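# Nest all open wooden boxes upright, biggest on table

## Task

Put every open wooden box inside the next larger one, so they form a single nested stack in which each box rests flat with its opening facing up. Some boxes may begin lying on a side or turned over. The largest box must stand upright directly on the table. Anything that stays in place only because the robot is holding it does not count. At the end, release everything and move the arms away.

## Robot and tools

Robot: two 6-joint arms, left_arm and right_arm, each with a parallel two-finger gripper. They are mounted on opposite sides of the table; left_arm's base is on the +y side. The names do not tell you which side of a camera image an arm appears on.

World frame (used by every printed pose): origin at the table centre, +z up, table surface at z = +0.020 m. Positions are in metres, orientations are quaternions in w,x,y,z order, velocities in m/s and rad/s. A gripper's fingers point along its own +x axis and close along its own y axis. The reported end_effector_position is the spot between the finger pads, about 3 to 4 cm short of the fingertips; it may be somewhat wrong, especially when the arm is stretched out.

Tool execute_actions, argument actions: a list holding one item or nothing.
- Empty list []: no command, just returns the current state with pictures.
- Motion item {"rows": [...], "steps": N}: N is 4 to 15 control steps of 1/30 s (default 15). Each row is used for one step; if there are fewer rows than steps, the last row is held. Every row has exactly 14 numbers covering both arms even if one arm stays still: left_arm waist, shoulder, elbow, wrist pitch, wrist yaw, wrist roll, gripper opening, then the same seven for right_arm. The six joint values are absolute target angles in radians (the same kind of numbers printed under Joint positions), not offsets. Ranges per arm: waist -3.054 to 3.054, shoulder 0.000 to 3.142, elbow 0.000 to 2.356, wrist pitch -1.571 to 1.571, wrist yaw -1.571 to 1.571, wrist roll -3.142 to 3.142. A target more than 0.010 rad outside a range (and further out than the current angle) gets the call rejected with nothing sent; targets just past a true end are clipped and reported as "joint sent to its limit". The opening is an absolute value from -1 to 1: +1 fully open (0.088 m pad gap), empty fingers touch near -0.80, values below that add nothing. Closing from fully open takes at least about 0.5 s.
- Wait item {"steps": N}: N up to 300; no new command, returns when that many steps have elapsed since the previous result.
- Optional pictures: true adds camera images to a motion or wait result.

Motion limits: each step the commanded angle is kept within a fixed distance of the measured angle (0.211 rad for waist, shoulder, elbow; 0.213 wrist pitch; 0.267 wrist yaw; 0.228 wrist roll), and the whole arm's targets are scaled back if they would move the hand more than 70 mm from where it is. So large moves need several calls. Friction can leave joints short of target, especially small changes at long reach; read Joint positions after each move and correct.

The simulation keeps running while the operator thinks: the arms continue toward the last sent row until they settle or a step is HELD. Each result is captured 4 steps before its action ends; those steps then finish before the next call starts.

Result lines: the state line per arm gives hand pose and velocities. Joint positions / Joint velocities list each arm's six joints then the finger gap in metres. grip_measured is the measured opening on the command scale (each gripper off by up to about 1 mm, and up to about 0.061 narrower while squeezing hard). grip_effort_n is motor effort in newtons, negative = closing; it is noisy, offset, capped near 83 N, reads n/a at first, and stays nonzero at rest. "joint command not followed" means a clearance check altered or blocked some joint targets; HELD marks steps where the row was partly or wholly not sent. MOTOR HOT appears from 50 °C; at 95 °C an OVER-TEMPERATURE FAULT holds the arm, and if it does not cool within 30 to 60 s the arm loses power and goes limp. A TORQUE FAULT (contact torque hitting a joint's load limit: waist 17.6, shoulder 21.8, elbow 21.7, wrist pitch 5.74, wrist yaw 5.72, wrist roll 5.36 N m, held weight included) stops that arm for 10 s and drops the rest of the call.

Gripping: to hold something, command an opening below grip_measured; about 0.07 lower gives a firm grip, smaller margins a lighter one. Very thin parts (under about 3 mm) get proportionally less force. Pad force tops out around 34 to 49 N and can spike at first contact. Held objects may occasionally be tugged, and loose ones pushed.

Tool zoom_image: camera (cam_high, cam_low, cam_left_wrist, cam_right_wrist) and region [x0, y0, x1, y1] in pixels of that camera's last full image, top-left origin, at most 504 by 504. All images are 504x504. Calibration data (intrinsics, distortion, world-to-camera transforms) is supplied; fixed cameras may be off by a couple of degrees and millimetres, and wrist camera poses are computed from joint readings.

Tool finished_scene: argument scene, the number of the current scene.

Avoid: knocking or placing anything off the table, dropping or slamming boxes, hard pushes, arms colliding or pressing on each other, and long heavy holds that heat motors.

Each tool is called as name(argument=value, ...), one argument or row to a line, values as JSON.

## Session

execute_actions(
  actions=[],
)

Scene clock: 0.00 s of 4500.00 s.
left_arm: end_effector_position=(-0.1057, +0.0343, +0.1563) grip_measured=+0.846 grip_effort_n=n/a end_effector_quat_wxyz=(+0.578, +0.015, +0.816, +0.012) end_effector_velocity=(-0.003, +0.001, -0.001) end_effector_angular_velocity=(+0.012, -0.005, +0.002) | right_arm: end_effector_position=(+0.3330, -0.2260, +0.2230) grip_measured=+0.838 grip_effort_n=n/a end_effector_quat_wxyz=(+0.029, +0.830, +0.001, -0.557) end_effector_velocity=(-0.003, -0.001, -0.003) end_effector_angular_velocity=(-0.001, +0.025, +0.005)
Joint positions: left_arm=[-0.067  2.151  1.795 -1.405  1.034 -1.1    0.08 ] | right_arm=[-0.593  1.912  1.278 -0.928  0.098 -2.169  0.08 ]
Joint velocities: left_arm=[-0.007 -0.002  0.002 -0.007 -0.007 -0.007 -0.   ] | right_arm=[-0.002  0.002 -0.002 -0.007 -0.022 -0.007 -0.   ]
Motor temperatures (°C, as the motors report them): left_arm=[25 25 28 27 26 25] | right_arm=[27 32 29 26 25 25]
Heat: left arm: hottest elbow 28 °C (+0.0 °C/min); right arm: hottest shoulder 32 °C (+0.0 °C/min).
camera_calibration (this result's frames):
cam_left_wrist: T_world_to_cam=[[-0.0493941, -0.997308, -0.0541925, 0.0537389], [-0.781087, 0.0047558, 0.624404, -0.14652], [-0.622466, 0.0731709, -0.779219, 0.127883], [0, 0, 0, 1]] pos_world=[-0.0321879, 0.0449338, 0.194049]
cam_right_wrist: T_world_to_cam=[[-0.0665906, 0.994948, -0.0751252, 0.27809], [0.776346, 0.0989619, 0.622489, -0.343704], [0.626779, -0.0168713, -0.779014, 0.0434989], [0, 0, 0, 1]] pos_world=[0.258087, -0.241937, 0.26873]

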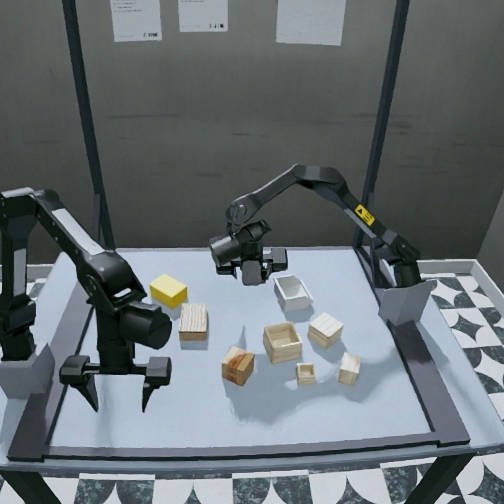

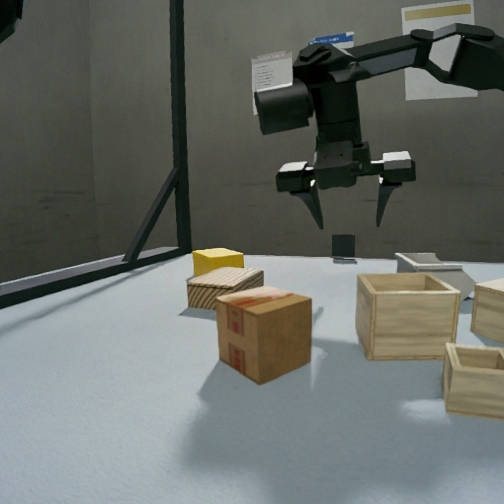

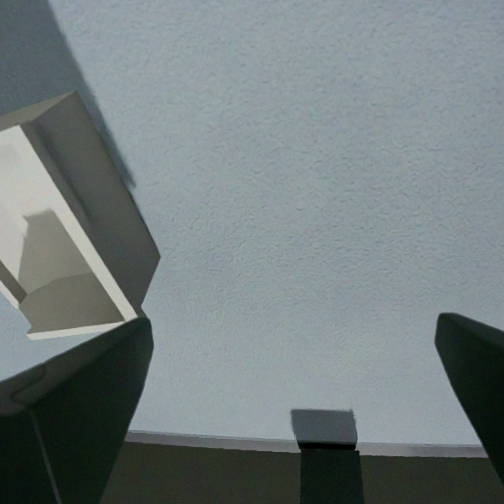

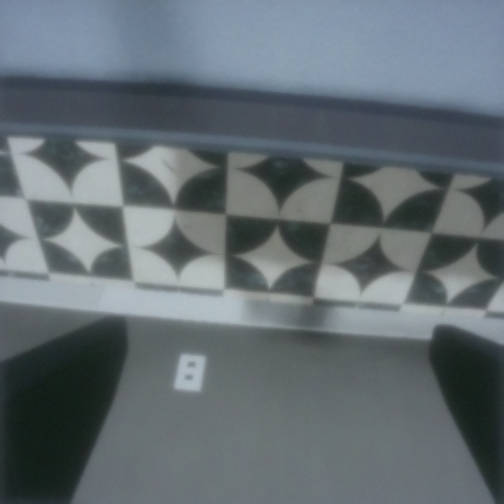

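zoom_image(
  camera="cam_high",
  region=[230,290,400,410],
)

Region (230, 290, 400, 410) of cam_high's 504x504 image, scaled by 2.965, with more detail than that image has; it fills the top 356 rows of this view, and the rest is white.

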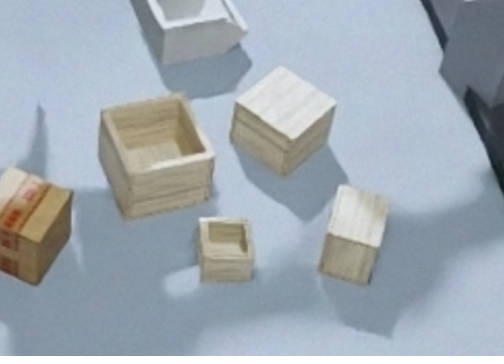

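execute_actions(
  actions=[
    {"rows":[[-0.067,1.6,1.5,-1.3,0.5,-0.6,1,-0.593,1.4,1.2,-0.9,0.1,-2.169,1]],"steps":15},
  ],
)

execute_actions(
  actions=[
    {"rows":[[0.35,2.05,2.0,-1.45,-0.29,0.26,1,-0.593,1.2,1.0,-0.6,0.1,-2.169,1]],"steps":15},
  ],
)

execute_actions(
  actions=[
    {"steps":45},
  ],
  pictures=true,
)

Scene clock: 1.47 s of 4500.00 s.
left_arm: end_effector_position=(-0.1033, +0.0984, +0.2082) grip_measured=+0.997 grip_effort_n=15.6 end_effector_quat_wxyz=(+0.719, +0.256, +0.620, -0.182) end_effector_velocity=(-0.182, +0.034, +0.261) end_effector_angular_velocity=(-0.588, -0.575, -1.165) | right_arm: end_effector_position=(+0.2927, -0.2339, +0.3401) grip_measured=+0.988 grip_effort_n=18.8 end_effector_quat_wxyz=(-0.079, +0.876, +0.129, -0.458) end_effector_velocity=(-0.117, -0.049, +0.285) end_effector_angular_velocity=(+0.807, -0.513, +0.250)
Joint positions: left_arm=[-0.068  1.738  1.523 -1.307  0.558 -0.662  0.088] | right_arm=[-0.593  1.484  1.224 -0.902  0.098 -2.169  0.087]
Joint velocities: left_arm=[-0.002 -1.17  -0.1    0.007 -0.403  0.447  0.003] | right_arm=[-0.002 -0.969 -0.002  0.022 -0.007 -0.007  0.003]
Motor temperatures (°C, as the motors report them): left_arm=[25 25 28 27 26 25] | right_arm=[27 32 29 26 25 25]
Heat: left arm: hottest elbow 28 °C (+0.0 °C/min); right arm: hottest shoulder 32 °C (+0.0 °C/min).
Steps of this call (steps 1 to 33: nothing new was sent; steps 34 to 44: the first 11 steps of this action). Readings (joint positions):
34: left_arm=[-0.067 2.136 1.777 -1.387 1.015 -1.077] | right_arm=[-0.593 1.898 1.273 -0.922 0.098 -2.169]
35: left_arm=[-0.068 2.103 1.730 -1.358 0.946 -1.020] | right_arm=[-0.593 1.872 1.256 -0.913 0.098 -2.169]
37: left_arm=[-0.068 2.026 1.637 -1.346 0.829 -0.925] | right_arm=[-0.593 1.790 1.230 -0.917 0.098 -2.169]
41: left_arm=[-0.068 1.863 1.544 -1.315 0.624 -0.737] | right_arm=[-0.593 1.607 1.225 -0.903 0.098 -2.169]
44: the state above

Scene clock: 1.97 s of 4500.00 s.
left_arm: end_effector_position=(+0.0159, +0.0967, +0.3073) grip_measured=+1.000 grip_effort_n=15.6 end_effector_quat_wxyz=(+0.802, +0.361, +0.456, -0.134) end_effector_velocity=(+0.385, +0.045, +0.259) end_effector_angular_velocity=(+0.590, -1.009, -0.009) | right_arm: end_effector_position=(+0.2761, -0.2392, +0.3840) grip_measured=+0.997 grip_effort_n=19.8 end_effector_quat_wxyz=(-0.173, +0.887, +0.239, -0.354) end_effector_velocity=(+0.001, -0.001, -0.008) end_effector_angular_velocity=(+0.068, -0.020, +0.024)
Joint positions: left_arm=[ 0.194  1.892  1.796 -1.418  0.159 -0.304  0.088] | right_arm=[-0.593  1.213  1.03  -0.621  0.098 -2.169  0.088]
Joint velocities: left_arm=[ 0.716  0.711  0.818 -0.168 -1.106  0.93   0.   ] | right_arm=[-0.007 -0.056 -0.11   0.125 -0.022  0.007 -0.   ]
Motor temperatures (°C, as the motors report them): left_arm=[26 25 28 27 26 25] | right_arm=[27 32 29 26 25 25]
Heat: left arm: hottest elbow 28 °C (+0.0 °C/min); right arm: hottest shoulder 32 °C (+0.0 °C/min).
Steps of this call (steps 1 to 4: the last 4 steps of your previous action; steps 5 to 15: the first 11 steps of this action). Readings (joint positions):
5: left_arm=[-0.065 1.631 1.532 -1.319 0.509 -0.601] | right_arm=[-0.593 1.400 1.207 -0.874 0.098 -2.169]
6: left_arm=[-0.048 1.650 1.562 -1.347 0.471 -0.569] | right_arm=[-0.593 1.367 1.161 -0.813 0.098 -2.169]
8: left_arm=[0.007 1.704 1.621 -1.360 0.398 -0.507] | right_arm=[-0.593 1.295 1.087 -0.747 0.098 -2.169]
12: left_arm=[0.119 1.817 1.719 -1.401 0.259 -0.391] | right_arm=[-0.593 1.227 1.044 -0.644 0.098 -2.169]
15: the state above

Scene clock: 3.47 s of 4500.00 s.
left_arm: end_effector_position=(+0.1059, +0.1292, +0.3947) grip_measured=+1.000 grip_effort_n=15.6 end_effector_quat_wxyz=(+0.729, +0.602, +0.322, -0.040) end_effector_velocity=(-0.002, +0.001, +0.001) end_effector_angular_velocity=(-0.009, -0.024, +0.024) | right_arm: end_effector_position=(+0.2763, -0.2389, +0.3839) grip_measured=+0.998 grip_effort_n=19.8 end_effector_quat_wxyz=(-0.177, +0.887, +0.243, -0.350) end_effector_velocity=(-0.001, +0.000, +0.002) end_effector_angular_velocity=(-0.002, -0.014, +0.018)
Joint positions: left_arm=[ 0.347  2.041  1.992 -1.449 -0.285  0.257  0.088] | right_arm=[-0.593  1.206  1.017 -0.602  0.098 -2.169  0.088]
Joint velocities: left_arm=[-0.007 -0.002 -0.002 -0.007 -0.022 -0.037  0.   ] | right_arm=[-0.002 -0.007 -0.002  0.007 -0.007 -0.022 -0.   ]
Motor temperatures (°C, as the motors report them): left_arm=[26 25 28 27 26 25] | right_arm=[27 32 29 27 25 25]
Heat: left arm: hottest elbow 28 °C (+0.0 °C/min); right arm: hottest shoulder 32 °C (+0.0 °C/min).
Kept back: nothing.
Steps of this call (steps 1 to 4: the last 4 steps of your previous action; steps 5 to 45: the robot went on to your last target). Readings (joint positions):
1: left_arm=[0.218 1.915 1.824 -1.423 0.120 -0.271] | right_arm=[-0.593 1.212 1.026 -0.617 0.098 -2.169]
2: left_arm=[0.240 1.938 1.853 -1.426 0.077 -0.234] | right_arm=[-0.593 1.211 1.024 -0.614 0.098 -2.169]
4: left_arm=[0.281 1.979 1.906 -1.433 -0.025 -0.146] | right_arm=[-0.593 1.210 1.020 -0.609 0.098 -2.169]
8: left_arm=[0.338 2.023 1.964 -1.443 -0.201 0.049] | right_arm=[-0.593 1.207 1.018 -0.604 0.098 -2.169]
45: the state above
All arms were judged still, so your last target was given up. Only a new action makes them travel on or press farther. Fingers that are still opening or closing keep moving.
camera_calibration (this result's frames):
cam_left_wrist: T_world_to_cam=[[-0.436285, -0.233378, -0.869017, 0.43567], [-0.649006, 0.750567, 0.124262, -0.0435184], [0.623255, 0.61821, -0.478925, 0.117619], [0, 0, 0, 1]] pos_world=[0.088526, 0.061626, 0.440343]
cam_right_wrist: T_world_to_cam=[[-0.328118, 0.831868, 0.447588, 0.131917], [0.482877, -0.259533, 0.836345, -0.4852], [0.811892, 0.49055, -0.316533, 0.0966412], [0, 0, 0, 1]] pos_world=[0.199114, -0.28307, 0.37734]

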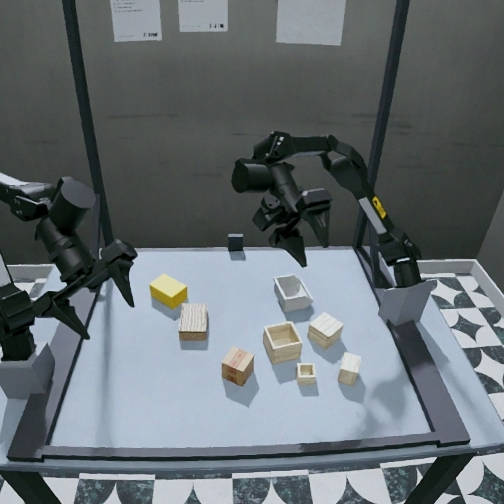

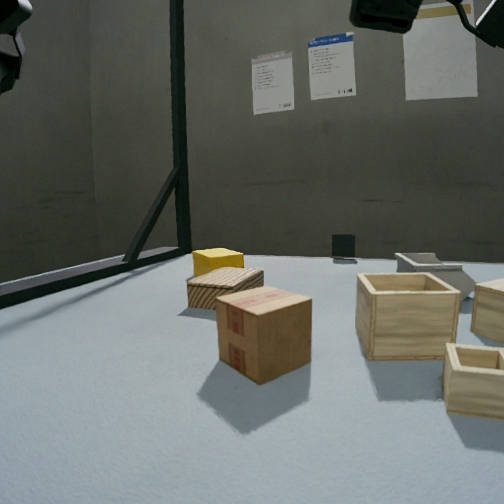

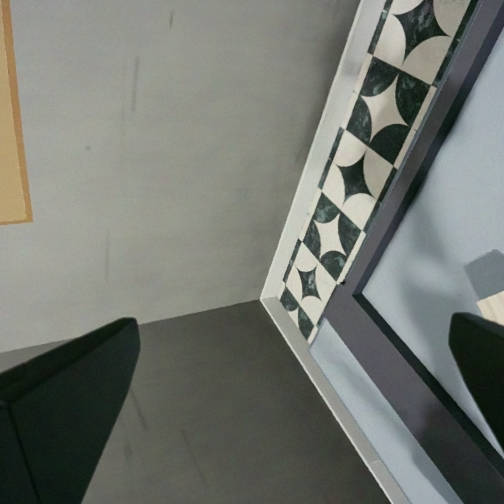

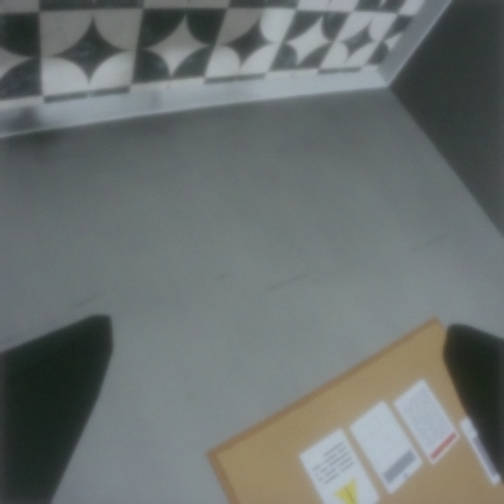

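execute_actions(
  actions=[
    {"rows":[[0.4575,1.9,1.546,-1.411,0.641,-0.8,1,-0.593,1.2,1.0,-0.6,0.1,-2.169,1]],"steps":15},
  ],
)

execute_actions(
  actions=[
    {"rows":[[0.4575,2.084,1.546,-1.411,0.641,-0.8,1,-0.593,1.2,1.0,-0.6,0.1,-2.169,1]],"steps":15},
  ],
)

execute_actions(
  actions=[
    {"steps":25},
  ],
  pictures=true,
)

Scene clock: 4.83 s of 4500.00 s.
left_arm: end_effector_position=(+0.0678, +0.1694, +0.3064) grip_measured=+1.000 grip_effort_n=15.1 end_effector_quat_wxyz=(+0.785, +0.238, +0.565, -0.085) end_effector_velocity=(-0.160, -0.072, -0.205) end_effector_angular_velocity=(-1.439, +1.269, +1.369) | right_arm: end_effector_position=(+0.2764, -0.2390, +0.3837) grip_measured=+0.998 grip_effort_n=19.3 end_effector_quat_wxyz=(-0.177, +0.887, +0.243, -0.350) end_effector_velocity=(-0.001, +0.002, -0.003) end_effector_angular_velocity=(-0.012, +0.002, +0.026)
Joint positions: left_arm=[ 0.455  1.915  1.596 -1.416  0.312 -0.258  0.088] | right_arm=[-0.593  1.206  1.016 -0.602  0.098 -2.169  0.088]
Joint velocities: left_arm=[-0.022 -0.002 -0.515 -0.007  1.663 -1.458  0.   ] | right_arm=[-0.002  0.002 -0.007  0.007 -0.022 -0.022 -0.   ]
Motor temperatures (°C, as the motors report them): left_arm=[26 26 28 27 26 25] | right_arm=[27 32 29 27 25 25]
Heat: left arm: hottest elbow 28 °C (+0.0 °C/min); right arm: hottest shoulder 32 °C (+0.0 °C/min).
Steps of this call (steps 1 to 30: nothing new was sent; steps 31 to 41: the first 11 steps of this action). Readings (joint positions):
31: left_arm=[0.350 2.031 1.974 -1.436 -0.261 0.233] | right_arm=[-0.593 1.206 1.017 -0.602 0.098 -2.169]
32: left_arm=[0.363 2.008 1.930 -1.424 -0.193 0.181] | right_arm=[-0.593 1.206 1.016 -0.602 0.098 -2.169]
34: left_arm=[0.402 1.964 1.840 -1.431 -0.082 0.084] | right_arm=[-0.593 1.206 1.016 -0.602 0.098 -2.169]
38: left_arm=[0.454 1.916 1.673 -1.419 0.142 -0.112] | right_arm=[-0.593 1.206 1.016 -0.602 0.098 -2.169]
41: the state above

Scene clock: 5.33 s of 4500.00 s.
left_arm: end_effector_position=(+0.0681, +0.1546, +0.2508) grip_measured=+1.000 grip_effort_n=14.7 end_effector_quat_wxyz=(+0.710, -0.047, +0.701, +0.053) end_effector_velocity=(-0.012, -0.007, -0.001) end_effector_angular_velocity=(-0.055, +0.061, +0.194) | right_arm: end_effector_position=(+0.2764, -0.2390, +0.3837) grip_measured=+0.998 grip_effort_n=19.8 end_effector_quat_wxyz=(-0.177, +0.887, +0.243, -0.350) end_effector_velocity=(+0.000, -0.001, +0.003) end_effector_angular_velocity=(-0.001, -0.014, +0.014)
Joint positions: left_arm=[ 0.454  2.075  1.545 -1.41   0.631 -0.774  0.088] | right_arm=[-0.593  1.206  1.016 -0.602  0.098 -2.169  0.088]
Joint velocities: left_arm=[-0.002 -0.002 -0.002 -0.022  0.081 -0.183  0.   ] | right_arm=[-0.007 -0.007 -0.002  0.007 -0.007 -0.022 -0.   ]
Motor temperatures (°C, as the motors report them): left_arm=[26 26 28 27 26 25] | right_arm=[27 32 29 27 25 25]
Heat: left arm: hottest elbow 28 °C (+0.0 °C/min); right arm: hottest shoulder 32 °C (+0.0 °C/min).
Steps of this call (steps 1 to 4: the last 4 steps of your previous action; steps 5 to 15: the first 11 steps of this action). Readings (joint positions):
5: left_arm=[0.454 1.923 1.565 -1.415 0.547 -0.501] | right_arm=[-0.593 1.206 1.016 -0.602 0.098 -2.169]
6: left_arm=[0.454 1.942 1.566 -1.415 0.571 -0.550] | right_arm=[-0.593 1.206 1.016 -0.602 0.098 -2.169]
8: left_arm=[0.454 1.991 1.565 -1.411 0.599 -0.643] | right_arm=[-0.593 1.206 1.016 -0.602 0.098 -2.169]
12: left_arm=[0.454 2.069 1.545 -1.410 0.621 -0.746] | right_arm=[-0.593 1.206 1.016 -0.602 0.098 -2.169]
15: the state above

Scene clock: 6.17 s of 4500.00 s.
left_arm: end_effector_position=(+0.0679, +0.1540, +0.2504) grip_measured=+1.000 grip_effort_n=14.7 end_effector_quat_wxyz=(+0.708, -0.057, +0.702, +0.060) end_effector_velocity=(-0.001, +0.001, +0.001) end_effector_angular_velocity=(+0.008, -0.002, +0.022) | right_arm: end_effector_position=(+0.2764, -0.2390, +0.3837) grip_measured=+0.998 grip_effort_n=19.3 end_effector_quat_wxyz=(-0.177, +0.887, +0.243, -0.350) end_effector_velocity=(+0.000, +0.000, +0.001) end_effector_angular_velocity=(-0.000, -0.012, +0.002)
Joint positions: left_arm=[ 0.454  2.077  1.545 -1.41   0.637 -0.797  0.088] | right_arm=[-0.593  1.206  1.016 -0.602  0.098 -2.169  0.088]
Joint velocities: left_arm=[-0.002 -0.002  0.002 -0.007 -0.007 -0.022  0.   ] | right_arm=[ 0.002 -0.002 -0.002  0.007  0.007 -0.007 -0.   ]
Motor temperatures (°C, as the motors report them): left_arm=[26 26 28 27 26 25] | right_arm=[27 32 29 27 25 25]
Heat: left arm: hottest elbow 28 °C (+0.0 °C/min); right arm: hottest shoulder 32 °C (+0.0 °C/min).
Kept back: nothing.
Steps of this call (steps 1 to 4: the last 4 steps of your previous action; steps 5 to 25: the robot went on to your last target). Readings (joint positions):
1: left_arm=[0.454 2.075 1.545 -1.410 0.633 -0.780] | right_arm=[-0.593 1.206 1.016 -0.602 0.098 -2.169]
2: left_arm=[0.454 2.075 1.545 -1.410 0.635 -0.784] | right_arm=[-0.593 1.206 1.016 -0.602 0.098 -2.169]
4: left_arm=[0.454 2.076 1.545 -1.410 0.635 -0.790] | right_arm=[-0.593 1.206 1.016 -0.602 0.098 -2.169]
8: left_arm=[0.454 2.076 1.545 -1.410 0.637 -0.795] | right_arm=[-0.593 1.206 1.016 -0.602 0.098 -2.169]
25: the state above
camera_calibration (this result's frames):
cam_left_wrist: T_world_to_cam=[[0.133596, -0.990516, -0.0320823, 0.167829], [-0.936959, -0.136787, 0.321553, 0.0379474], [-0.322892, -0.0128984, -0.946348, 0.335309], [0, 0, 0, 1]] pos_world=[0.121403, 0.175753, 0.310501]
cam_right_wrist: T_world_to_cam=[[-0.327951, 0.832038, 0.447394, 0.132099], [0.48302, -0.259317, 0.836329, -0.485072], [0.811874, 0.490375, -0.316847, 0.0966815], [0, 0, 0, 1]] pos_world=[0.199128, -0.283109, 0.377213]

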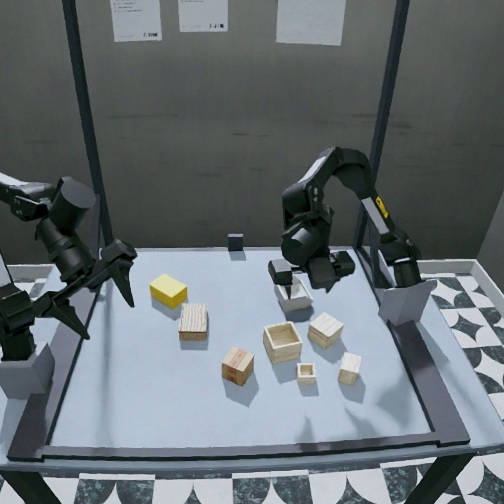

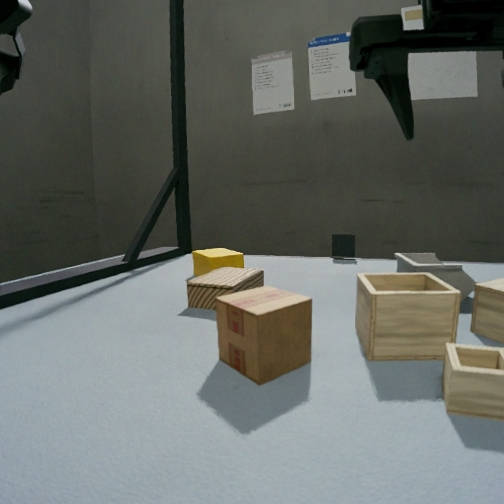

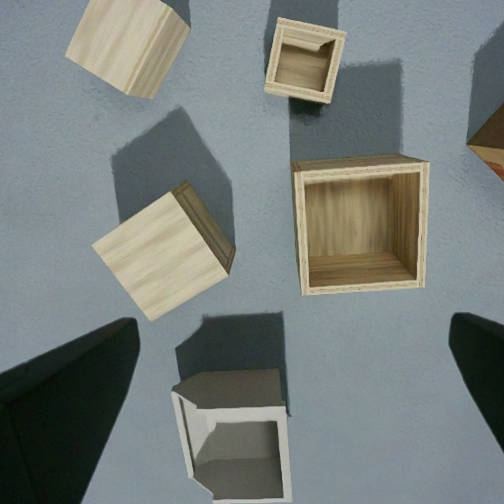

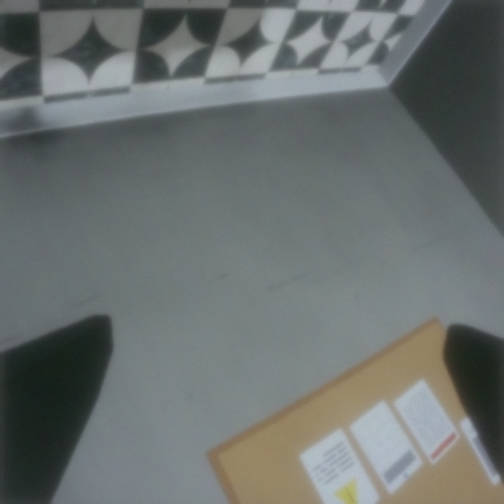

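execute_actions(
  actions=[
    {"rows":[[0.31,1.9,1.0,-1.0,0.688,1.0,1,-0.593,1.2,1.0,-0.6,0.1,-2.169,1]],"steps":15},
  ],
)

execute_actions(
  actions=[
    {"rows":[[0.31,1.838,0.86,-0.86,0.688,1.56,1,-0.593,1.2,1.0,-0.6,0.1,-2.169,1]],"steps":15},
  ],
)

execute_actions(
  actions=[
    {"steps":15},
  ],
  pictures=true,
)

Scene clock: 8.23 s of 4500.00 s.
left_arm: end_effector_position=(+0.0352, +0.1877, +0.1685) grip_measured=+1.000 grip_effort_n=14.7 end_effector_quat_wxyz=(+0.681, +0.182, +0.688, -0.172) end_effector_velocity=(-0.049, +0.267, -0.178) end_effector_angular_velocity=(+0.443, +0.452, -0.905) | right_arm: end_effector_position=(+0.2764, -0.2390, +0.3837) grip_measured=+0.998 grip_effort_n=19.3 end_effector_quat_wxyz=(-0.177, +0.887, +0.243, -0.350) end_effector_velocity=(-0.001, -0.001, +0.000) end_effector_angular_velocity=(-0.005, +0.002, +0.007)
Joint positions: left_arm=[ 0.31   1.917  1.101 -1.043  0.683 -0.283  0.088] | right_arm=[-0.593  1.206  1.016 -0.602  0.098 -2.169  0.088]
Joint velocities: left_arm=[ 0.007 -0.007 -0.989  0.168 -0.007  1.429  0.   ] | right_arm=[-0.002 -0.002  0.002 -0.007 -0.007 -0.007 -0.   ]
Motor temperatures (°C, as the motors report them): left_arm=[27 26 29 27 26 25] | right_arm=[27 32 30 27 25 25]
Heat: left arm: hottest elbow 29 °C (+7.3 °C/min); right arm: hottest shoulder 32 °C (+0.0 °C/min).
Steps of this call (steps 1 to 15: the robot went on to your last target; steps 16 to 51: nothing new was sent; steps 52 to 62: the first 11 steps of this action). Readings (joint positions):
52: left_arm=[0.451 2.064 1.526 -1.386 0.641 -0.775] | right_arm=[-0.593 1.206 1.016 -0.602 0.098 -2.169]
53: left_arm=[0.436 2.035 1.480 -1.324 0.647 -0.721] | right_arm=[-0.593 1.206 1.016 -0.602 0.098 -2.169]
55: left_arm=[0.381 1.980 1.390 -1.246 0.666 -0.625] | right_arm=[-0.593 1.206 1.016 -0.602 0.098 -2.169]
59: left_arm=[0.311 1.921 1.222 -1.086 0.683 -0.428] | right_arm=[-0.593 1.206 1.016 -0.602 0.098 -2.169]
62: the state above

Scene clock: 8.73 s of 4500.00 s.
left_arm: end_effector_position=(+0.0307, +0.2259, +0.1398) grip_measured=+1.000 grip_effort_n=14.2 end_effector_quat_wxyz=(+0.573, +0.414, +0.577, -0.409) end_effector_velocity=(-0.003, +0.008, -0.004) end_effector_angular_velocity=(-0.014, -0.009, -1.465) | right_arm: end_effector_position=(+0.2764, -0.2390, +0.3837) grip_measured=+0.998 grip_effort_n=18.8 end_effector_quat_wxyz=(-0.177, +0.887, +0.243, -0.350) end_effector_velocity=(-0.003, +0.000, +0.001) end_effector_angular_velocity=(+0.011, +0.016, +0.012)
Joint positions: left_arm=[ 0.31   1.852  0.874 -0.871  0.686  0.446  0.088] | right_arm=[-0.593  1.206  1.016 -0.602  0.098 -2.169  0.088]
Joint velocities: left_arm=[-0.002 -0.042 -0.061  0.051 -0.007  1.443  0.   ] | right_arm=[-0.002 -0.007  0.002 -0.007 -0.022  0.007  0.   ]
Motor temperatures (°C, as the motors report them): left_arm=[27 26 29 27 26 25] | right_arm=[27 32 30 27 25 25]
Heat: left arm: hottest elbow 29 °C (+6.9 °C/min); right arm: hottest shoulder 32 °C (+0.0 °C/min).
Steps of this call (steps 1 to 4: the last 4 steps of your previous action; steps 5 to 15: the first 11 steps of this action). Readings (joint positions):
5: left_arm=[0.310 1.909 1.012 -0.992 0.685 -0.041] | right_arm=[-0.593 1.206 1.016 -0.602 0.098 -2.169]
6: left_arm=[0.310 1.894 0.981 -0.951 0.686 0.009] | right_arm=[-0.593 1.206 1.016 -0.602 0.098 -2.169]
8: left_arm=[0.310 1.870 0.928 -0.924 0.686 0.106] | right_arm=[-0.593 1.206 1.016 -0.602 0.098 -2.169]
12: left_arm=[0.310 1.859 0.883 -0.882 0.686 0.300] | right_arm=[-0.593 1.206 1.016 -0.602 0.098 -2.169]
15: the state above

Scene clock: 9.23 s of 4500.00 s.
left_arm: end_effector_position=(+0.0306, +0.2267, +0.1392) grip_measured=+1.000 grip_effort_n=14.2 end_effector_quat_wxyz=(+0.388, +0.592, +0.391, -0.589) end_effector_velocity=(-0.002, +0.003, -0.000) end_effector_angular_velocity=(+0.012, +0.008, -1.426) | right_arm: end_effector_position=(+0.2764, -0.2390, +0.3837) grip_measured=+0.998 grip_effort_n=19.3 end_effector_quat_wxyz=(-0.177, +0.887, +0.243, -0.350) end_effector_velocity=(-0.000, +0.001, +0.001) end_effector_angular_velocity=(+0.003, -0.003, +0.009)
Joint positions: left_arm=[ 0.31   1.848  0.866 -0.862  0.686  1.175  0.088] | right_arm=[-0.593  1.206  1.016 -0.602  0.098 -2.169  0.088]
Joint velocities: left_arm=[-0.002 -0.007 -0.007 -0.007 -0.007  1.429  0.   ] | right_arm=[-0.002 -0.002 -0.002  0.007 -0.007 -0.007 -0.   ]
Motor temperatures (°C, as the motors report them): left_arm=[27 26 29 27 26 25] | right_arm=[27 32 30 27 25 25]
Heat: left arm: hottest elbow 29 °C (+6.5 °C/min); right arm: hottest shoulder 32 °C (+0.0 °C/min).
Kept back: nothing.
Steps of this call (steps 1 to 4: the last 4 steps of your previous action; steps 5 to 15: the robot went on to your last target). Readings (joint positions):
1: left_arm=[0.310 1.851 0.872 -0.868 0.686 0.494] | right_arm=[-0.593 1.206 1.016 -0.602 0.098 -2.169]
2: left_arm=[0.310 1.850 0.870 -0.867 0.686 0.543] | right_arm=[-0.593 1.206 1.016 -0.602 0.098 -2.169]
4: left_arm=[0.310 1.849 0.868 -0.865 0.686 0.640] | right_arm=[-0.593 1.206 1.016 -0.602 0.098 -2.169]
8: left_arm=[0.310 1.849 0.866 -0.863 0.686 0.835] | right_arm=[-0.593 1.206 1.016 -0.602 0.098 -2.169]
15: the state above
camera_calibration (this result's frames):
cam_left_wrist: T_world_to_cam=[[-0.90644, 0.421501, -0.0265411, -0.0478009], [0.389122, 0.857932, 0.335465, -0.219323], [0.164169, 0.293751, -0.941679, 0.133871], [0, 0, 0, 1]] pos_world=[0.0200372, 0.168987, 0.19837]
cam_right_wrist: T_world_to_cam=[[-0.327951, 0.832038, 0.447394, 0.132099], [0.48302, -0.259317, 0.836329, -0.485072], [0.811874, 0.490375, -0.316847, 0.0966815], [0, 0, 0, 1]] pos_world=[0.199128, -0.283109, 0.377213]

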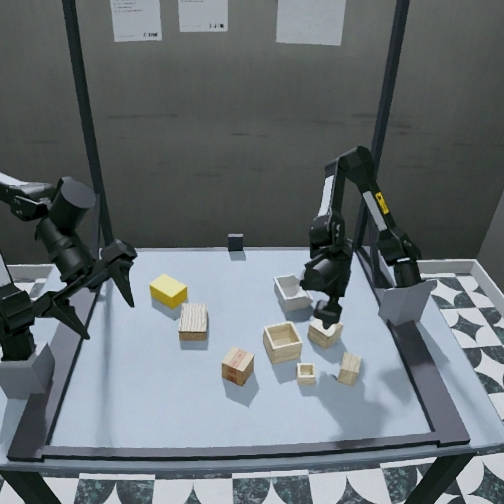

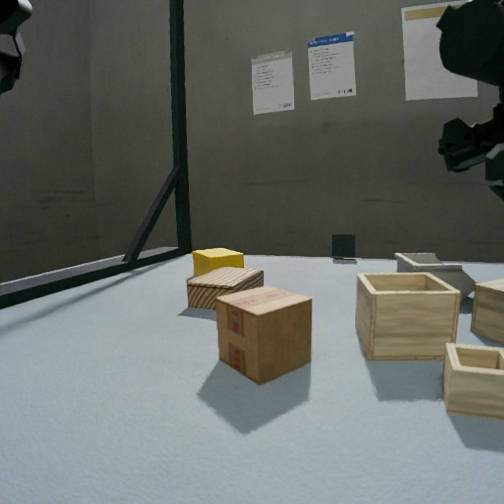

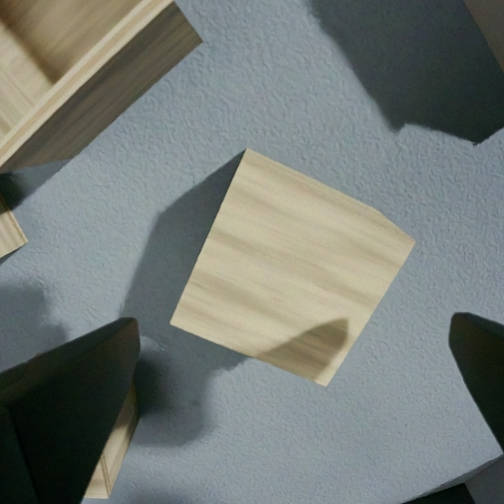

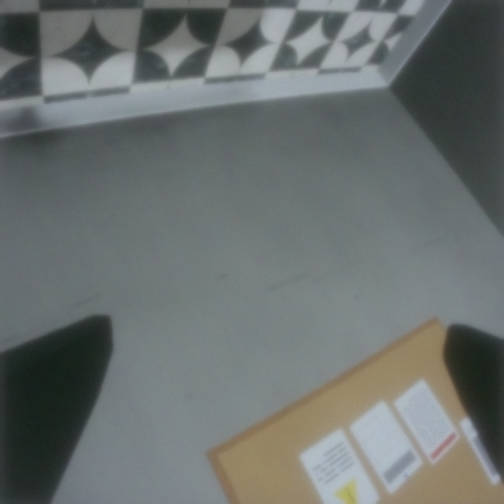

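execute_actions(
  actions=[],
  pictures=true,
)

Scene clock: 9.90 s of 4500.00 s.
left_arm: end_effector_position=(+0.0306, +0.2267, +0.1392) grip_measured=+1.000 grip_effort_n=14.2 end_effector_quat_wxyz=(+0.269, +0.654, +0.273, -0.652) end_effector_velocity=(-0.001, +0.002, -0.000) end_effector_angular_velocity=(+0.011, -0.001, +0.010) | right_arm: end_effector_position=(+0.2764, -0.2390, +0.3837) grip_measured=+0.998 grip_effort_n=19.3 end_effector_quat_wxyz=(-0.177, +0.887, +0.243, -0.350) end_effector_velocity=(-0.002, +0.000, -0.000) end_effector_angular_velocity=(-0.016, -0.007, +0.019)
Joint positions: left_arm=[ 0.31   1.848  0.866 -0.862  0.686  1.555  0.088] | right_arm=[-0.593  1.206  1.016 -0.602  0.098 -2.169  0.088]
Joint velocities: left_arm=[-0.002 -0.002 -0.002 -0.007 -0.007 -0.007  0.   ] | right_arm=[ 0.002 -0.002  0.002 -0.007 -0.007 -0.022 -0.   ]
Motor temperatures (°C, as the motors report them): left_arm=[27 26 29 27 26 25] | right_arm=[27 32 30 27 25 25]
Heat: left arm: hottest elbow 29 °C (+6.1 °C/min); right arm: hottest shoulder 32 °C (+0.0 °C/min).
Kept back: nothing.
Steps of this call (steps 1 to 20: the robot went on to your last target). Readings (joint positions):
1: left_arm=[0.310 1.848 0.866 -0.862 0.686 1.224] | right_arm=[-0.593 1.206 1.016 -0.602 0.098 -2.169]
2: left_arm=[0.310 1.848 0.866 -0.862 0.686 1.273] | right_arm=[-0.593 1.206 1.016 -0.602 0.098 -2.169]
4: left_arm=[0.310 1.848 0.866 -0.862 0.686 1.370] | right_arm=[-0.593 1.206 1.016 -0.602 0.098 -2.169]
8: left_arm=[0.310 1.848 0.866 -0.862 0.686 1.494] | right_arm=[-0.593 1.206 1.016 -0.602 0.098 -2.169]
20: the state above
camera_calibration (this result's frames):
cam_left_wrist: T_world_to_cam=[[-0.68609, 0.727107, -0.0244304, -0.124128], [0.67981, 0.652698, 0.334432, -0.181561], [0.259113, 0.212842, -0.942103, 0.149362], [0, 0, 0, 1]] pos_world=[-0.000437773, 0.176968, 0.198402]
cam_right_wrist: T_world_to_cam=[[-0.327951, 0.832038, 0.447394, 0.132099], [0.48302, -0.259317, 0.836329, -0.485072], [0.811874, 0.490375, -0.316847, 0.0966815], [0, 0, 0, 1]] pos_world=[0.199128, -0.283109, 0.377213]

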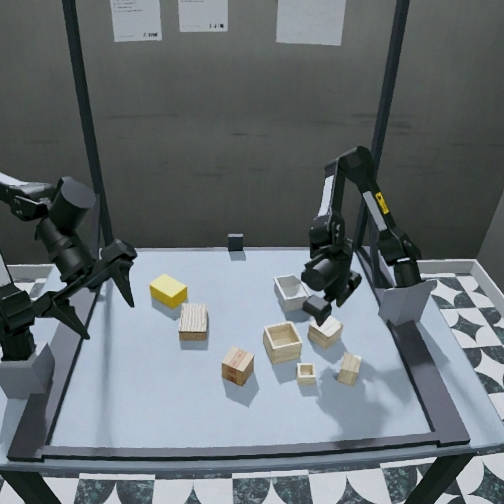

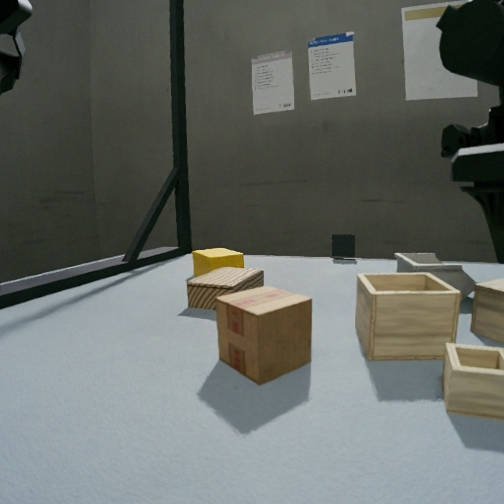

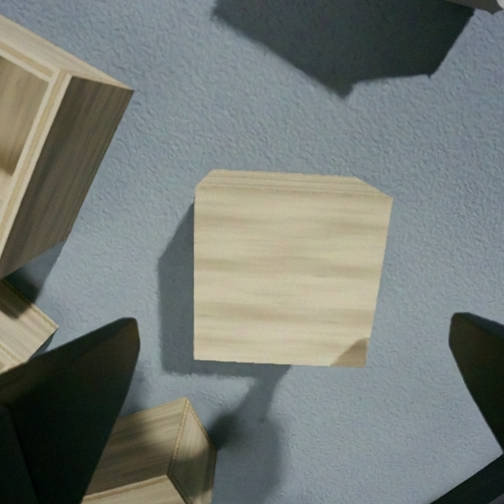

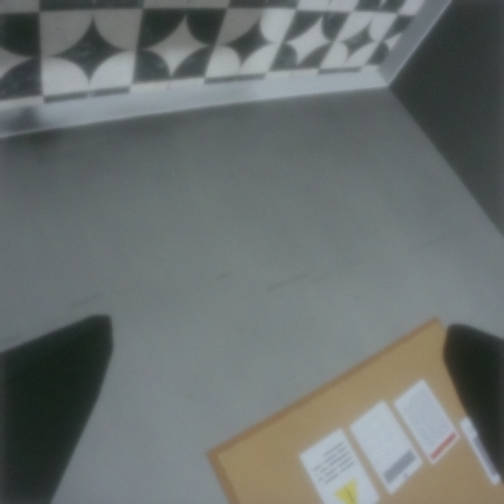

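zoom_image(
  camera="cam_left_wrist",
  region=[150, 130, 430, 270],
)

zoom_image(
  camera="cam_high",
  region=[250, 290, 400, 400],
)

Region (150, 130, 430, 270) of cam_left_wrist's 504x504 image, scaled by 1.800, with more detail than that image has.

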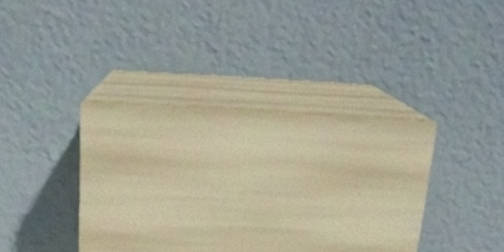

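Region (250, 290, 400, 400) of cam_high's 504x504 image, scaled by 3.360, with more detail than that image has; it fills the top 370 rows of this view, and the rest is white.

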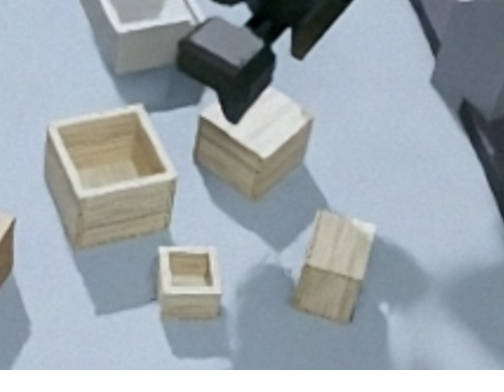

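execute_actions(
  actions=[
    {"rows":[[0.209,1.889,0.772,-0.638,0.711,1.435,1,-0.593,1.2,1.0,-0.6,0.1,-2.169,1]],"steps":15},
  ],
)

execute_actions(
  actions=[
    {"rows":[[0.103,1.969,0.705,-0.399,0.726,1.295,1,-0.593,1.2,1.0,-0.6,0.1,-2.169,1]],"steps":15},
  ],
)

execute_actions(
  actions=[
    {"steps":15},
  ],
  pictures=true,
)

Scene clock: 11.10 s of 4500.00 s.
left_arm: end_effector_position=(+0.0292, +0.2248, +0.1041) grip_measured=+1.000 grip_effort_n=14.2 end_effector_quat_wxyz=(+0.266, +0.659, +0.262, -0.653) end_effector_velocity=(+0.008, -0.009, -0.006) end_effector_angular_velocity=(-0.040, -0.043, -0.020) | right_arm: end_effector_position=(+0.2764, -0.2390, +0.3837) grip_measured=+0.998 grip_effort_n=19.3 end_effector_quat_wxyz=(-0.177, +0.887, +0.243, -0.350) end_effector_velocity=(-0.002, -0.001, -0.004) end_effector_angular_velocity=(-0.001, +0.024, +0.008)
Joint positions: left_arm=[ 0.214  1.879  0.781 -0.652  0.706  1.445  0.088] | right_arm=[-0.593  1.206  1.016 -0.602  0.098 -2.169  0.088]
Joint velocities: left_arm=[-0.017  0.002 -0.017  0.11  -0.007 -0.051  0.   ] | right_arm=[-0.002 -0.002 -0.007 -0.007 -0.022  0.007 -0.   ]
Motor temperatures (°C, as the motors report them): left_arm=[27 26 29 27 26 25] | right_arm=[27 32 30 27 25 25]
Heat: left arm: hottest elbow 29 °C (+5.4 °C/min); right arm: hottest shoulder 32 °C (+0.0 °C/min).
Steps of this call (steps 1 to 15: the robot went on to your last target; steps 16 to 25: nothing new was sent; steps 26 to 36: the first 11 steps of this action). Readings (joint positions):
26: left_arm=[0.307 1.848 0.857 -0.842 0.688 1.545] | right_arm=[-0.593 1.206 1.016 -0.602 0.098 -2.169]
27: left_arm=[0.291 1.849 0.840 -0.785 0.691 1.520] | right_arm=[-0.593 1.206 1.016 -0.602 0.098 -2.169]
29: left_arm=[0.251 1.862 0.815 -0.724 0.699 1.486] | right_arm=[-0.593 1.206 1.016 -0.602 0.098 -2.169]
33: left_arm=[0.217 1.878 0.785 -0.670 0.704 1.454] | right_arm=[-0.593 1.206 1.016 -0.602 0.098 -2.169]
36: the state above

Scene clock: 11.60 s of 4500.00 s.
left_arm: end_effector_position=(+0.0293, +0.2243, +0.0641) grip_measured=+1.000 grip_effort_n=14.2 end_effector_quat_wxyz=(+0.266, +0.659, +0.262, -0.653) end_effector_velocity=(+0.005, -0.015, -0.006) end_effector_angular_velocity=(-0.053, -0.023, +0.001) | right_arm: end_effector_position=(+0.2763, -0.2390, +0.3838) grip_measured=+0.998 grip_effort_n=19.3 end_effector_quat_wxyz=(-0.177, +0.887, +0.243, -0.350) end_effector_velocity=(-0.000, +0.001, +0.001) end_effector_angular_velocity=(+0.003, -0.003, +0.009)
Joint positions: left_arm=[ 0.109  1.957  0.713 -0.415  0.721  1.306  0.088] | right_arm=[-0.593  1.205  1.016 -0.602  0.098 -2.169  0.088]
Joint velocities: left_arm=[-0.022  0.012 -0.002  0.11   0.007 -0.081  0.   ] | right_arm=[-0.002 -0.002 -0.002  0.007 -0.007 -0.007 -0.   ]
Motor temperatures (°C, as the motors report them): left_arm=[27 26 29 27 26 25] | right_arm=[27 32 30 28 25 25]
Heat: left arm: hottest elbow 29 °C (+5.2 °C/min); right arm: hottest shoulder 32 °C (+0.0 °C/min).
Steps of this call (steps 1 to 4: the last 4 steps of your previous action; steps 5 to 15: the first 11 steps of this action). Readings (joint positions):
5: left_arm=[0.208 1.886 0.771 -0.622 0.708 1.423] | right_arm=[-0.593 1.206 1.016 -0.602 0.098 -2.169]
6: left_arm=[0.190 1.897 0.759 -0.565 0.712 1.391] | right_arm=[-0.593 1.205 1.016 -0.602 0.098 -2.169]
8: left_arm=[0.147 1.929 0.741 -0.496 0.716 1.352] | right_arm=[-0.593 1.205 1.016 -0.602 0.098 -2.169]
12: left_arm=[0.112 1.955 0.714 -0.435 0.719 1.316] | right_arm=[-0.593 1.205 1.016 -0.602 0.098 -2.169]
15: the state above

Scene clock: 12.10 s of 4500.00 s.
left_arm: end_effector_position=(+0.0295, +0.2240, +0.0624) grip_measured=+1.000 grip_effort_n=14.2 end_effector_quat_wxyz=(+0.267, +0.659, +0.261, -0.653) end_effector_velocity=(-0.003, +0.001, -0.002) end_effector_angular_velocity=(-0.001, +0.007, +0.000) | right_arm: end_effector_position=(+0.2763, -0.2390, +0.3838) grip_measured=+0.998 grip_effort_n=19.3 end_effector_quat_wxyz=(-0.177, +0.887, +0.243, -0.350) end_effector_velocity=(-0.001, -0.001, +0.000) end_effector_angular_velocity=(-0.005, +0.002, +0.007)
Joint positions: left_arm=[ 0.104  1.961  0.709 -0.401  0.722  1.298  0.088] | right_arm=[-0.593  1.205  1.016 -0.602  0.098 -2.169  0.088]
Joint velocities: left_arm=[-0.007 -0.002 -0.007  0.007  0.007 -0.007  0.   ] | right_arm=[-0.002 -0.002  0.002 -0.007 -0.007 -0.007 -0.   ]
Motor temperatures (°C, as the motors report them): left_arm=[27 26 29 27 26 25] | right_arm=[27 32 30 28 25 25]
Heat: left arm: hottest elbow 29 °C (+5.0 °C/min); right arm: hottest shoulder 32 °C (+0.0 °C/min).
Kept back: nothing.
Steps of this call (steps 1 to 4: the last 4 steps of your previous action; steps 5 to 15: the robot went on to your last target). Readings (joint positions):
1: left_arm=[0.108 1.958 0.713 -0.411 0.721 1.304] | right_arm=[-0.593 1.205 1.016 -0.602 0.098 -2.169]
2: left_arm=[0.107 1.958 0.712 -0.409 0.722 1.303] | right_arm=[-0.593 1.205 1.016 -0.602 0.098 -2.169]
4: left_arm=[0.106 1.959 0.711 -0.406 0.722 1.301] | right_arm=[-0.593 1.205 1.016 -0.602 0.098 -2.169]
8: left_arm=[0.105 1.960 0.710 -0.403 0.722 1.299] | right_arm=[-0.593 1.205 1.016 -0.602 0.098 -2.169]
15: the state above
camera_calibration (this result's frames):
cam_left_wrist: T_world_to_cam=[[-0.669265, 0.742008, -0.0388449, -0.127802], [0.691295, 0.640985, 0.333542, -0.151006], [0.27239, 0.196375, -0.941935, 0.0811771], [0, 0, 0, 1]] pos_world=[-0.00325535, 0.175682, 0.121866]
cam_right_wrist: T_world_to_cam=[[-0.328118, 0.831868, 0.447588, 0.131994], [0.482877, -0.259533, 0.836345, -0.485162], [0.811892, 0.49055, -0.316533, 0.0966937], [0, 0, 0, 1]] pos_world=[0.199079, -0.28315, 0.37729]

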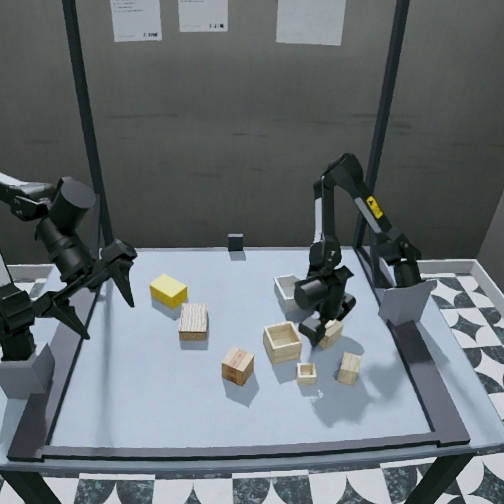

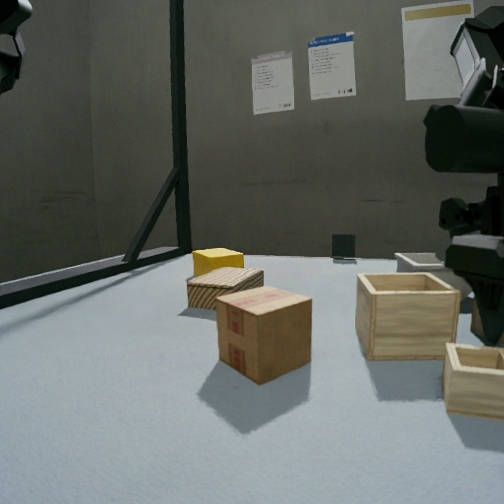

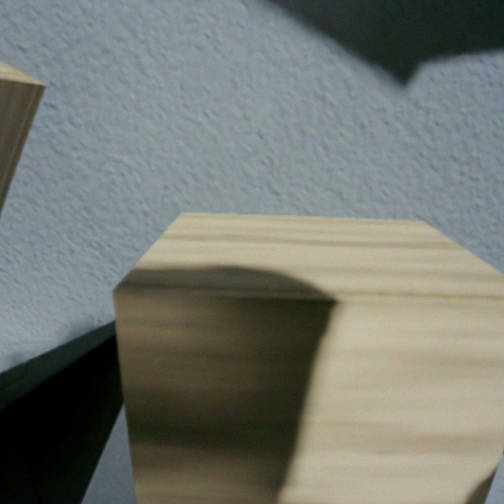

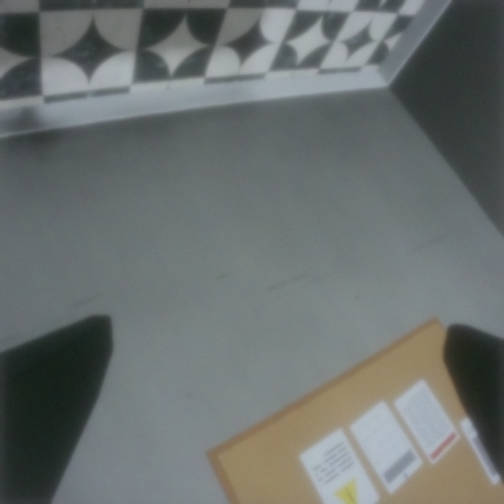

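Close, lift.

execute_actions(
  actions=[
    {"rows":[[0.103,1.969,0.705,-0.399,0.726,1.295,0.25,-0.593,1.2,1.0,-0.6,0.1,-2.169,1]],"steps":15},
  ],
)

execute_actions(
  actions=[
    {"rows":[[0.209,1.889,0.772,-0.638,0.711,1.435,0.25,-0.593,1.2,1.0,-0.6,0.1,-2.169,1]],"steps":15},
  ],
)

execute_actions(
  actions=[
    {"rows":[[0.31,1.838,0.86,-0.86,0.688,1.56,0.25,-0.593,1.2,1.0,-0.6,0.1,-2.169,1]],"steps":15},
  ],
)

Scene clock: 12.63 s of 4500.00 s.
left_arm: end_effector_position=(+0.0295, +0.2237, +0.0624) grip_measured=+0.500 grip_effort_n=-83.5 end_effector_quat_wxyz=(+0.267, +0.658, +0.260, -0.654) end_effector_velocity=(-0.000, +0.000, +0.000) end_effector_angular_velocity=(+0.007, -0.005, +0.007) | right_arm: end_effector_position=(+0.2763, -0.2390, +0.3838) grip_measured=+0.998 grip_effort_n=19.8 end_effector_quat_wxyz=(-0.177, +0.887, +0.243, -0.350) end_effector_velocity=(-0.001, -0.001, -0.002) end_effector_angular_velocity=(-0.005, +0.013, +0.012)
Joint positions: left_arm=[ 0.105  1.961  0.709 -0.399  0.723  1.298  0.064] | right_arm=[-0.593  1.205  1.016 -0.602  0.098 -2.169  0.088]
Joint velocities: left_arm=[-0.002 -0.002  0.002 -0.007 -0.007 -0.007 -0.   ] | right_arm=[-0.007 -0.002 -0.002 -0.007 -0.022 -0.007 -0.   ]
Motor temperatures (°C, as the motors report them): left_arm=[27 26 29 27 26 25] | right_arm=[27 32 30 28 25 25]
Heat: left arm: hottest elbow 29 °C (+4.7 °C/min); right arm: hottest shoulder 32 °C (+0.0 °C/min).
Steps of this call (steps 1 to 5: the robot went on to your last target; steps 6 to 16: the first 11 steps of this action). Readings (joint positions):
6: left_arm=[0.104 1.961 0.709 -0.401 0.722 1.298] | right_arm=[-0.593 1.205 1.016 -0.602 0.098 -2.169]
7: left_arm=[0.104 1.961 0.709 -0.401 0.722 1.298] | right_arm=[-0.593 1.205 1.016 -0.602 0.098 -2.169]
9: left_arm=[0.104 1.961 0.709 -0.401 0.722 1.298] | right_arm=[-0.593 1.205 1.016 -0.602 0.098 -2.169]
13: left_arm=[0.105 1.961 0.709 -0.399 0.723 1.298] | right_arm=[-0.593 1.205 1.016 -0.602 0.098 -2.169]
16: the state above

Scene clock: 13.13 s of 4500.00 s.
left_arm: end_effector_position=(+0.0284, +0.2292, +0.0951) grip_measured=+0.500 grip_effort_n=-83.5 end_effector_quat_wxyz=(+0.266, +0.653, +0.273, -0.655) end_effector_velocity=(-0.007, +0.021, +0.004) end_effector_angular_velocity=(+0.084, +0.020, +0.040) | right_arm: end_effector_position=(+0.2763, -0.2390, +0.3838) grip_measured=+0.998 grip_effort_n=19.3 end_effector_quat_wxyz=(-0.177, +0.887, +0.243, -0.350) end_effector_velocity=(-0.001, -0.002, -0.000) end_effector_angular_velocity=(-0.005, +0.002, +0.007)
Joint positions: left_arm=[ 0.2    1.903  0.763 -0.622  0.716  1.424  0.064] | right_arm=[-0.593  1.205  1.016 -0.602  0.098 -2.169  0.088]
Joint velocities: left_arm=[ 0.017 -0.007 -0.002 -0.125 -0.037  0.051 -0.   ] | right_arm=[-0.002 -0.007 -0.002 -0.007 -0.007 -0.007 -0.   ]
Motor temperatures (°C, as the motors report them): left_arm=[27 26 29 27 26 25] | right_arm=[27 32 30 28 25 25]
Heat: left arm: hottest elbow 29 °C (+4.6 °C/min); right arm: hottest shoulder 32 °C (+0.0 °C/min).
Steps of this call (steps 1 to 4: the last 4 steps of your previous action; steps 5 to 15: the first 11 steps of this action). Readings (joint positions):
5: left_arm=[0.108 1.958 0.714 -0.419 0.723 1.312] | right_arm=[-0.593 1.205 1.016 -0.602 0.098 -2.169]
6: left_arm=[0.123 1.952 0.726 -0.473 0.723 1.340] | right_arm=[-0.593 1.205 1.016 -0.602 0.098 -2.169]
8: left_arm=[0.162 1.931 0.738 -0.544 0.720 1.379] | right_arm=[-0.593 1.205 1.016 -0.602 0.098 -2.169]
12: left_arm=[0.196 1.906 0.760 -0.603 0.717 1.414] | right_arm=[-0.593 1.205 1.016 -0.602 0.098 -2.169]
15: the state above

Scene clock: 13.63 s of 4500.00 s.
left_arm: end_effector_position=(+0.0285, +0.2288, +0.1347) grip_measured=+0.500 grip_effort_n=-83.5 end_effector_quat_wxyz=(+0.267, +0.652, +0.274, -0.654) end_effector_velocity=(-0.011, +0.023, +0.001) end_effector_angular_velocity=(+0.090, +0.039, +0.055) | right_arm: end_effector_position=(+0.2763, -0.2390, +0.3838) grip_measured=+0.998 grip_effort_n=19.3 end_effector_quat_wxyz=(-0.177, +0.887, +0.243, -0.350) end_effector_velocity=(+0.000, +0.000, +0.001) end_effector_angular_velocity=(-0.000, -0.012, +0.002)
Joint positions: left_arm=[ 0.301  1.848  0.849 -0.845  0.693  1.55   0.064] | right_arm=[-0.593  1.205  1.016 -0.602  0.098 -2.169  0.088]
Joint velocities: left_arm=[ 0.012 -0.002 -0.007 -0.125 -0.037  0.037  0.   ] | right_arm=[ 0.002 -0.002 -0.002  0.007  0.007 -0.007 -0.   ]
Motor temperatures (°C, as the motors report them): left_arm=[27 26 29 27 26 25] | right_arm=[27 32 30 28 25 25]
Heat: left arm: hottest elbow 29 °C (+4.4 °C/min); right arm: hottest shoulder 32 °C (+0.0 °C/min).
Steps of this call (steps 1 to 4: the last 4 steps of your previous action; steps 5 to 15: the first 11 steps of this action). Readings (joint positions):
5: left_arm=[0.206 1.898 0.772 -0.655 0.712 1.446] | right_arm=[-0.593 1.205 1.016 -0.602 0.098 -2.169]
6: left_arm=[0.223 1.894 0.788 -0.711 0.707 1.474] | right_arm=[-0.593 1.205 1.016 -0.602 0.098 -2.169]
8: left_arm=[0.263 1.873 0.814 -0.772 0.700 1.509] | right_arm=[-0.593 1.205 1.016 -0.602 0.098 -2.169]
12: left_arm=[0.298 1.849 0.847 -0.827 0.696 1.541] | right_arm=[-0.593 1.205 1.016 -0.602 0.098 -2.169]
15: the state above


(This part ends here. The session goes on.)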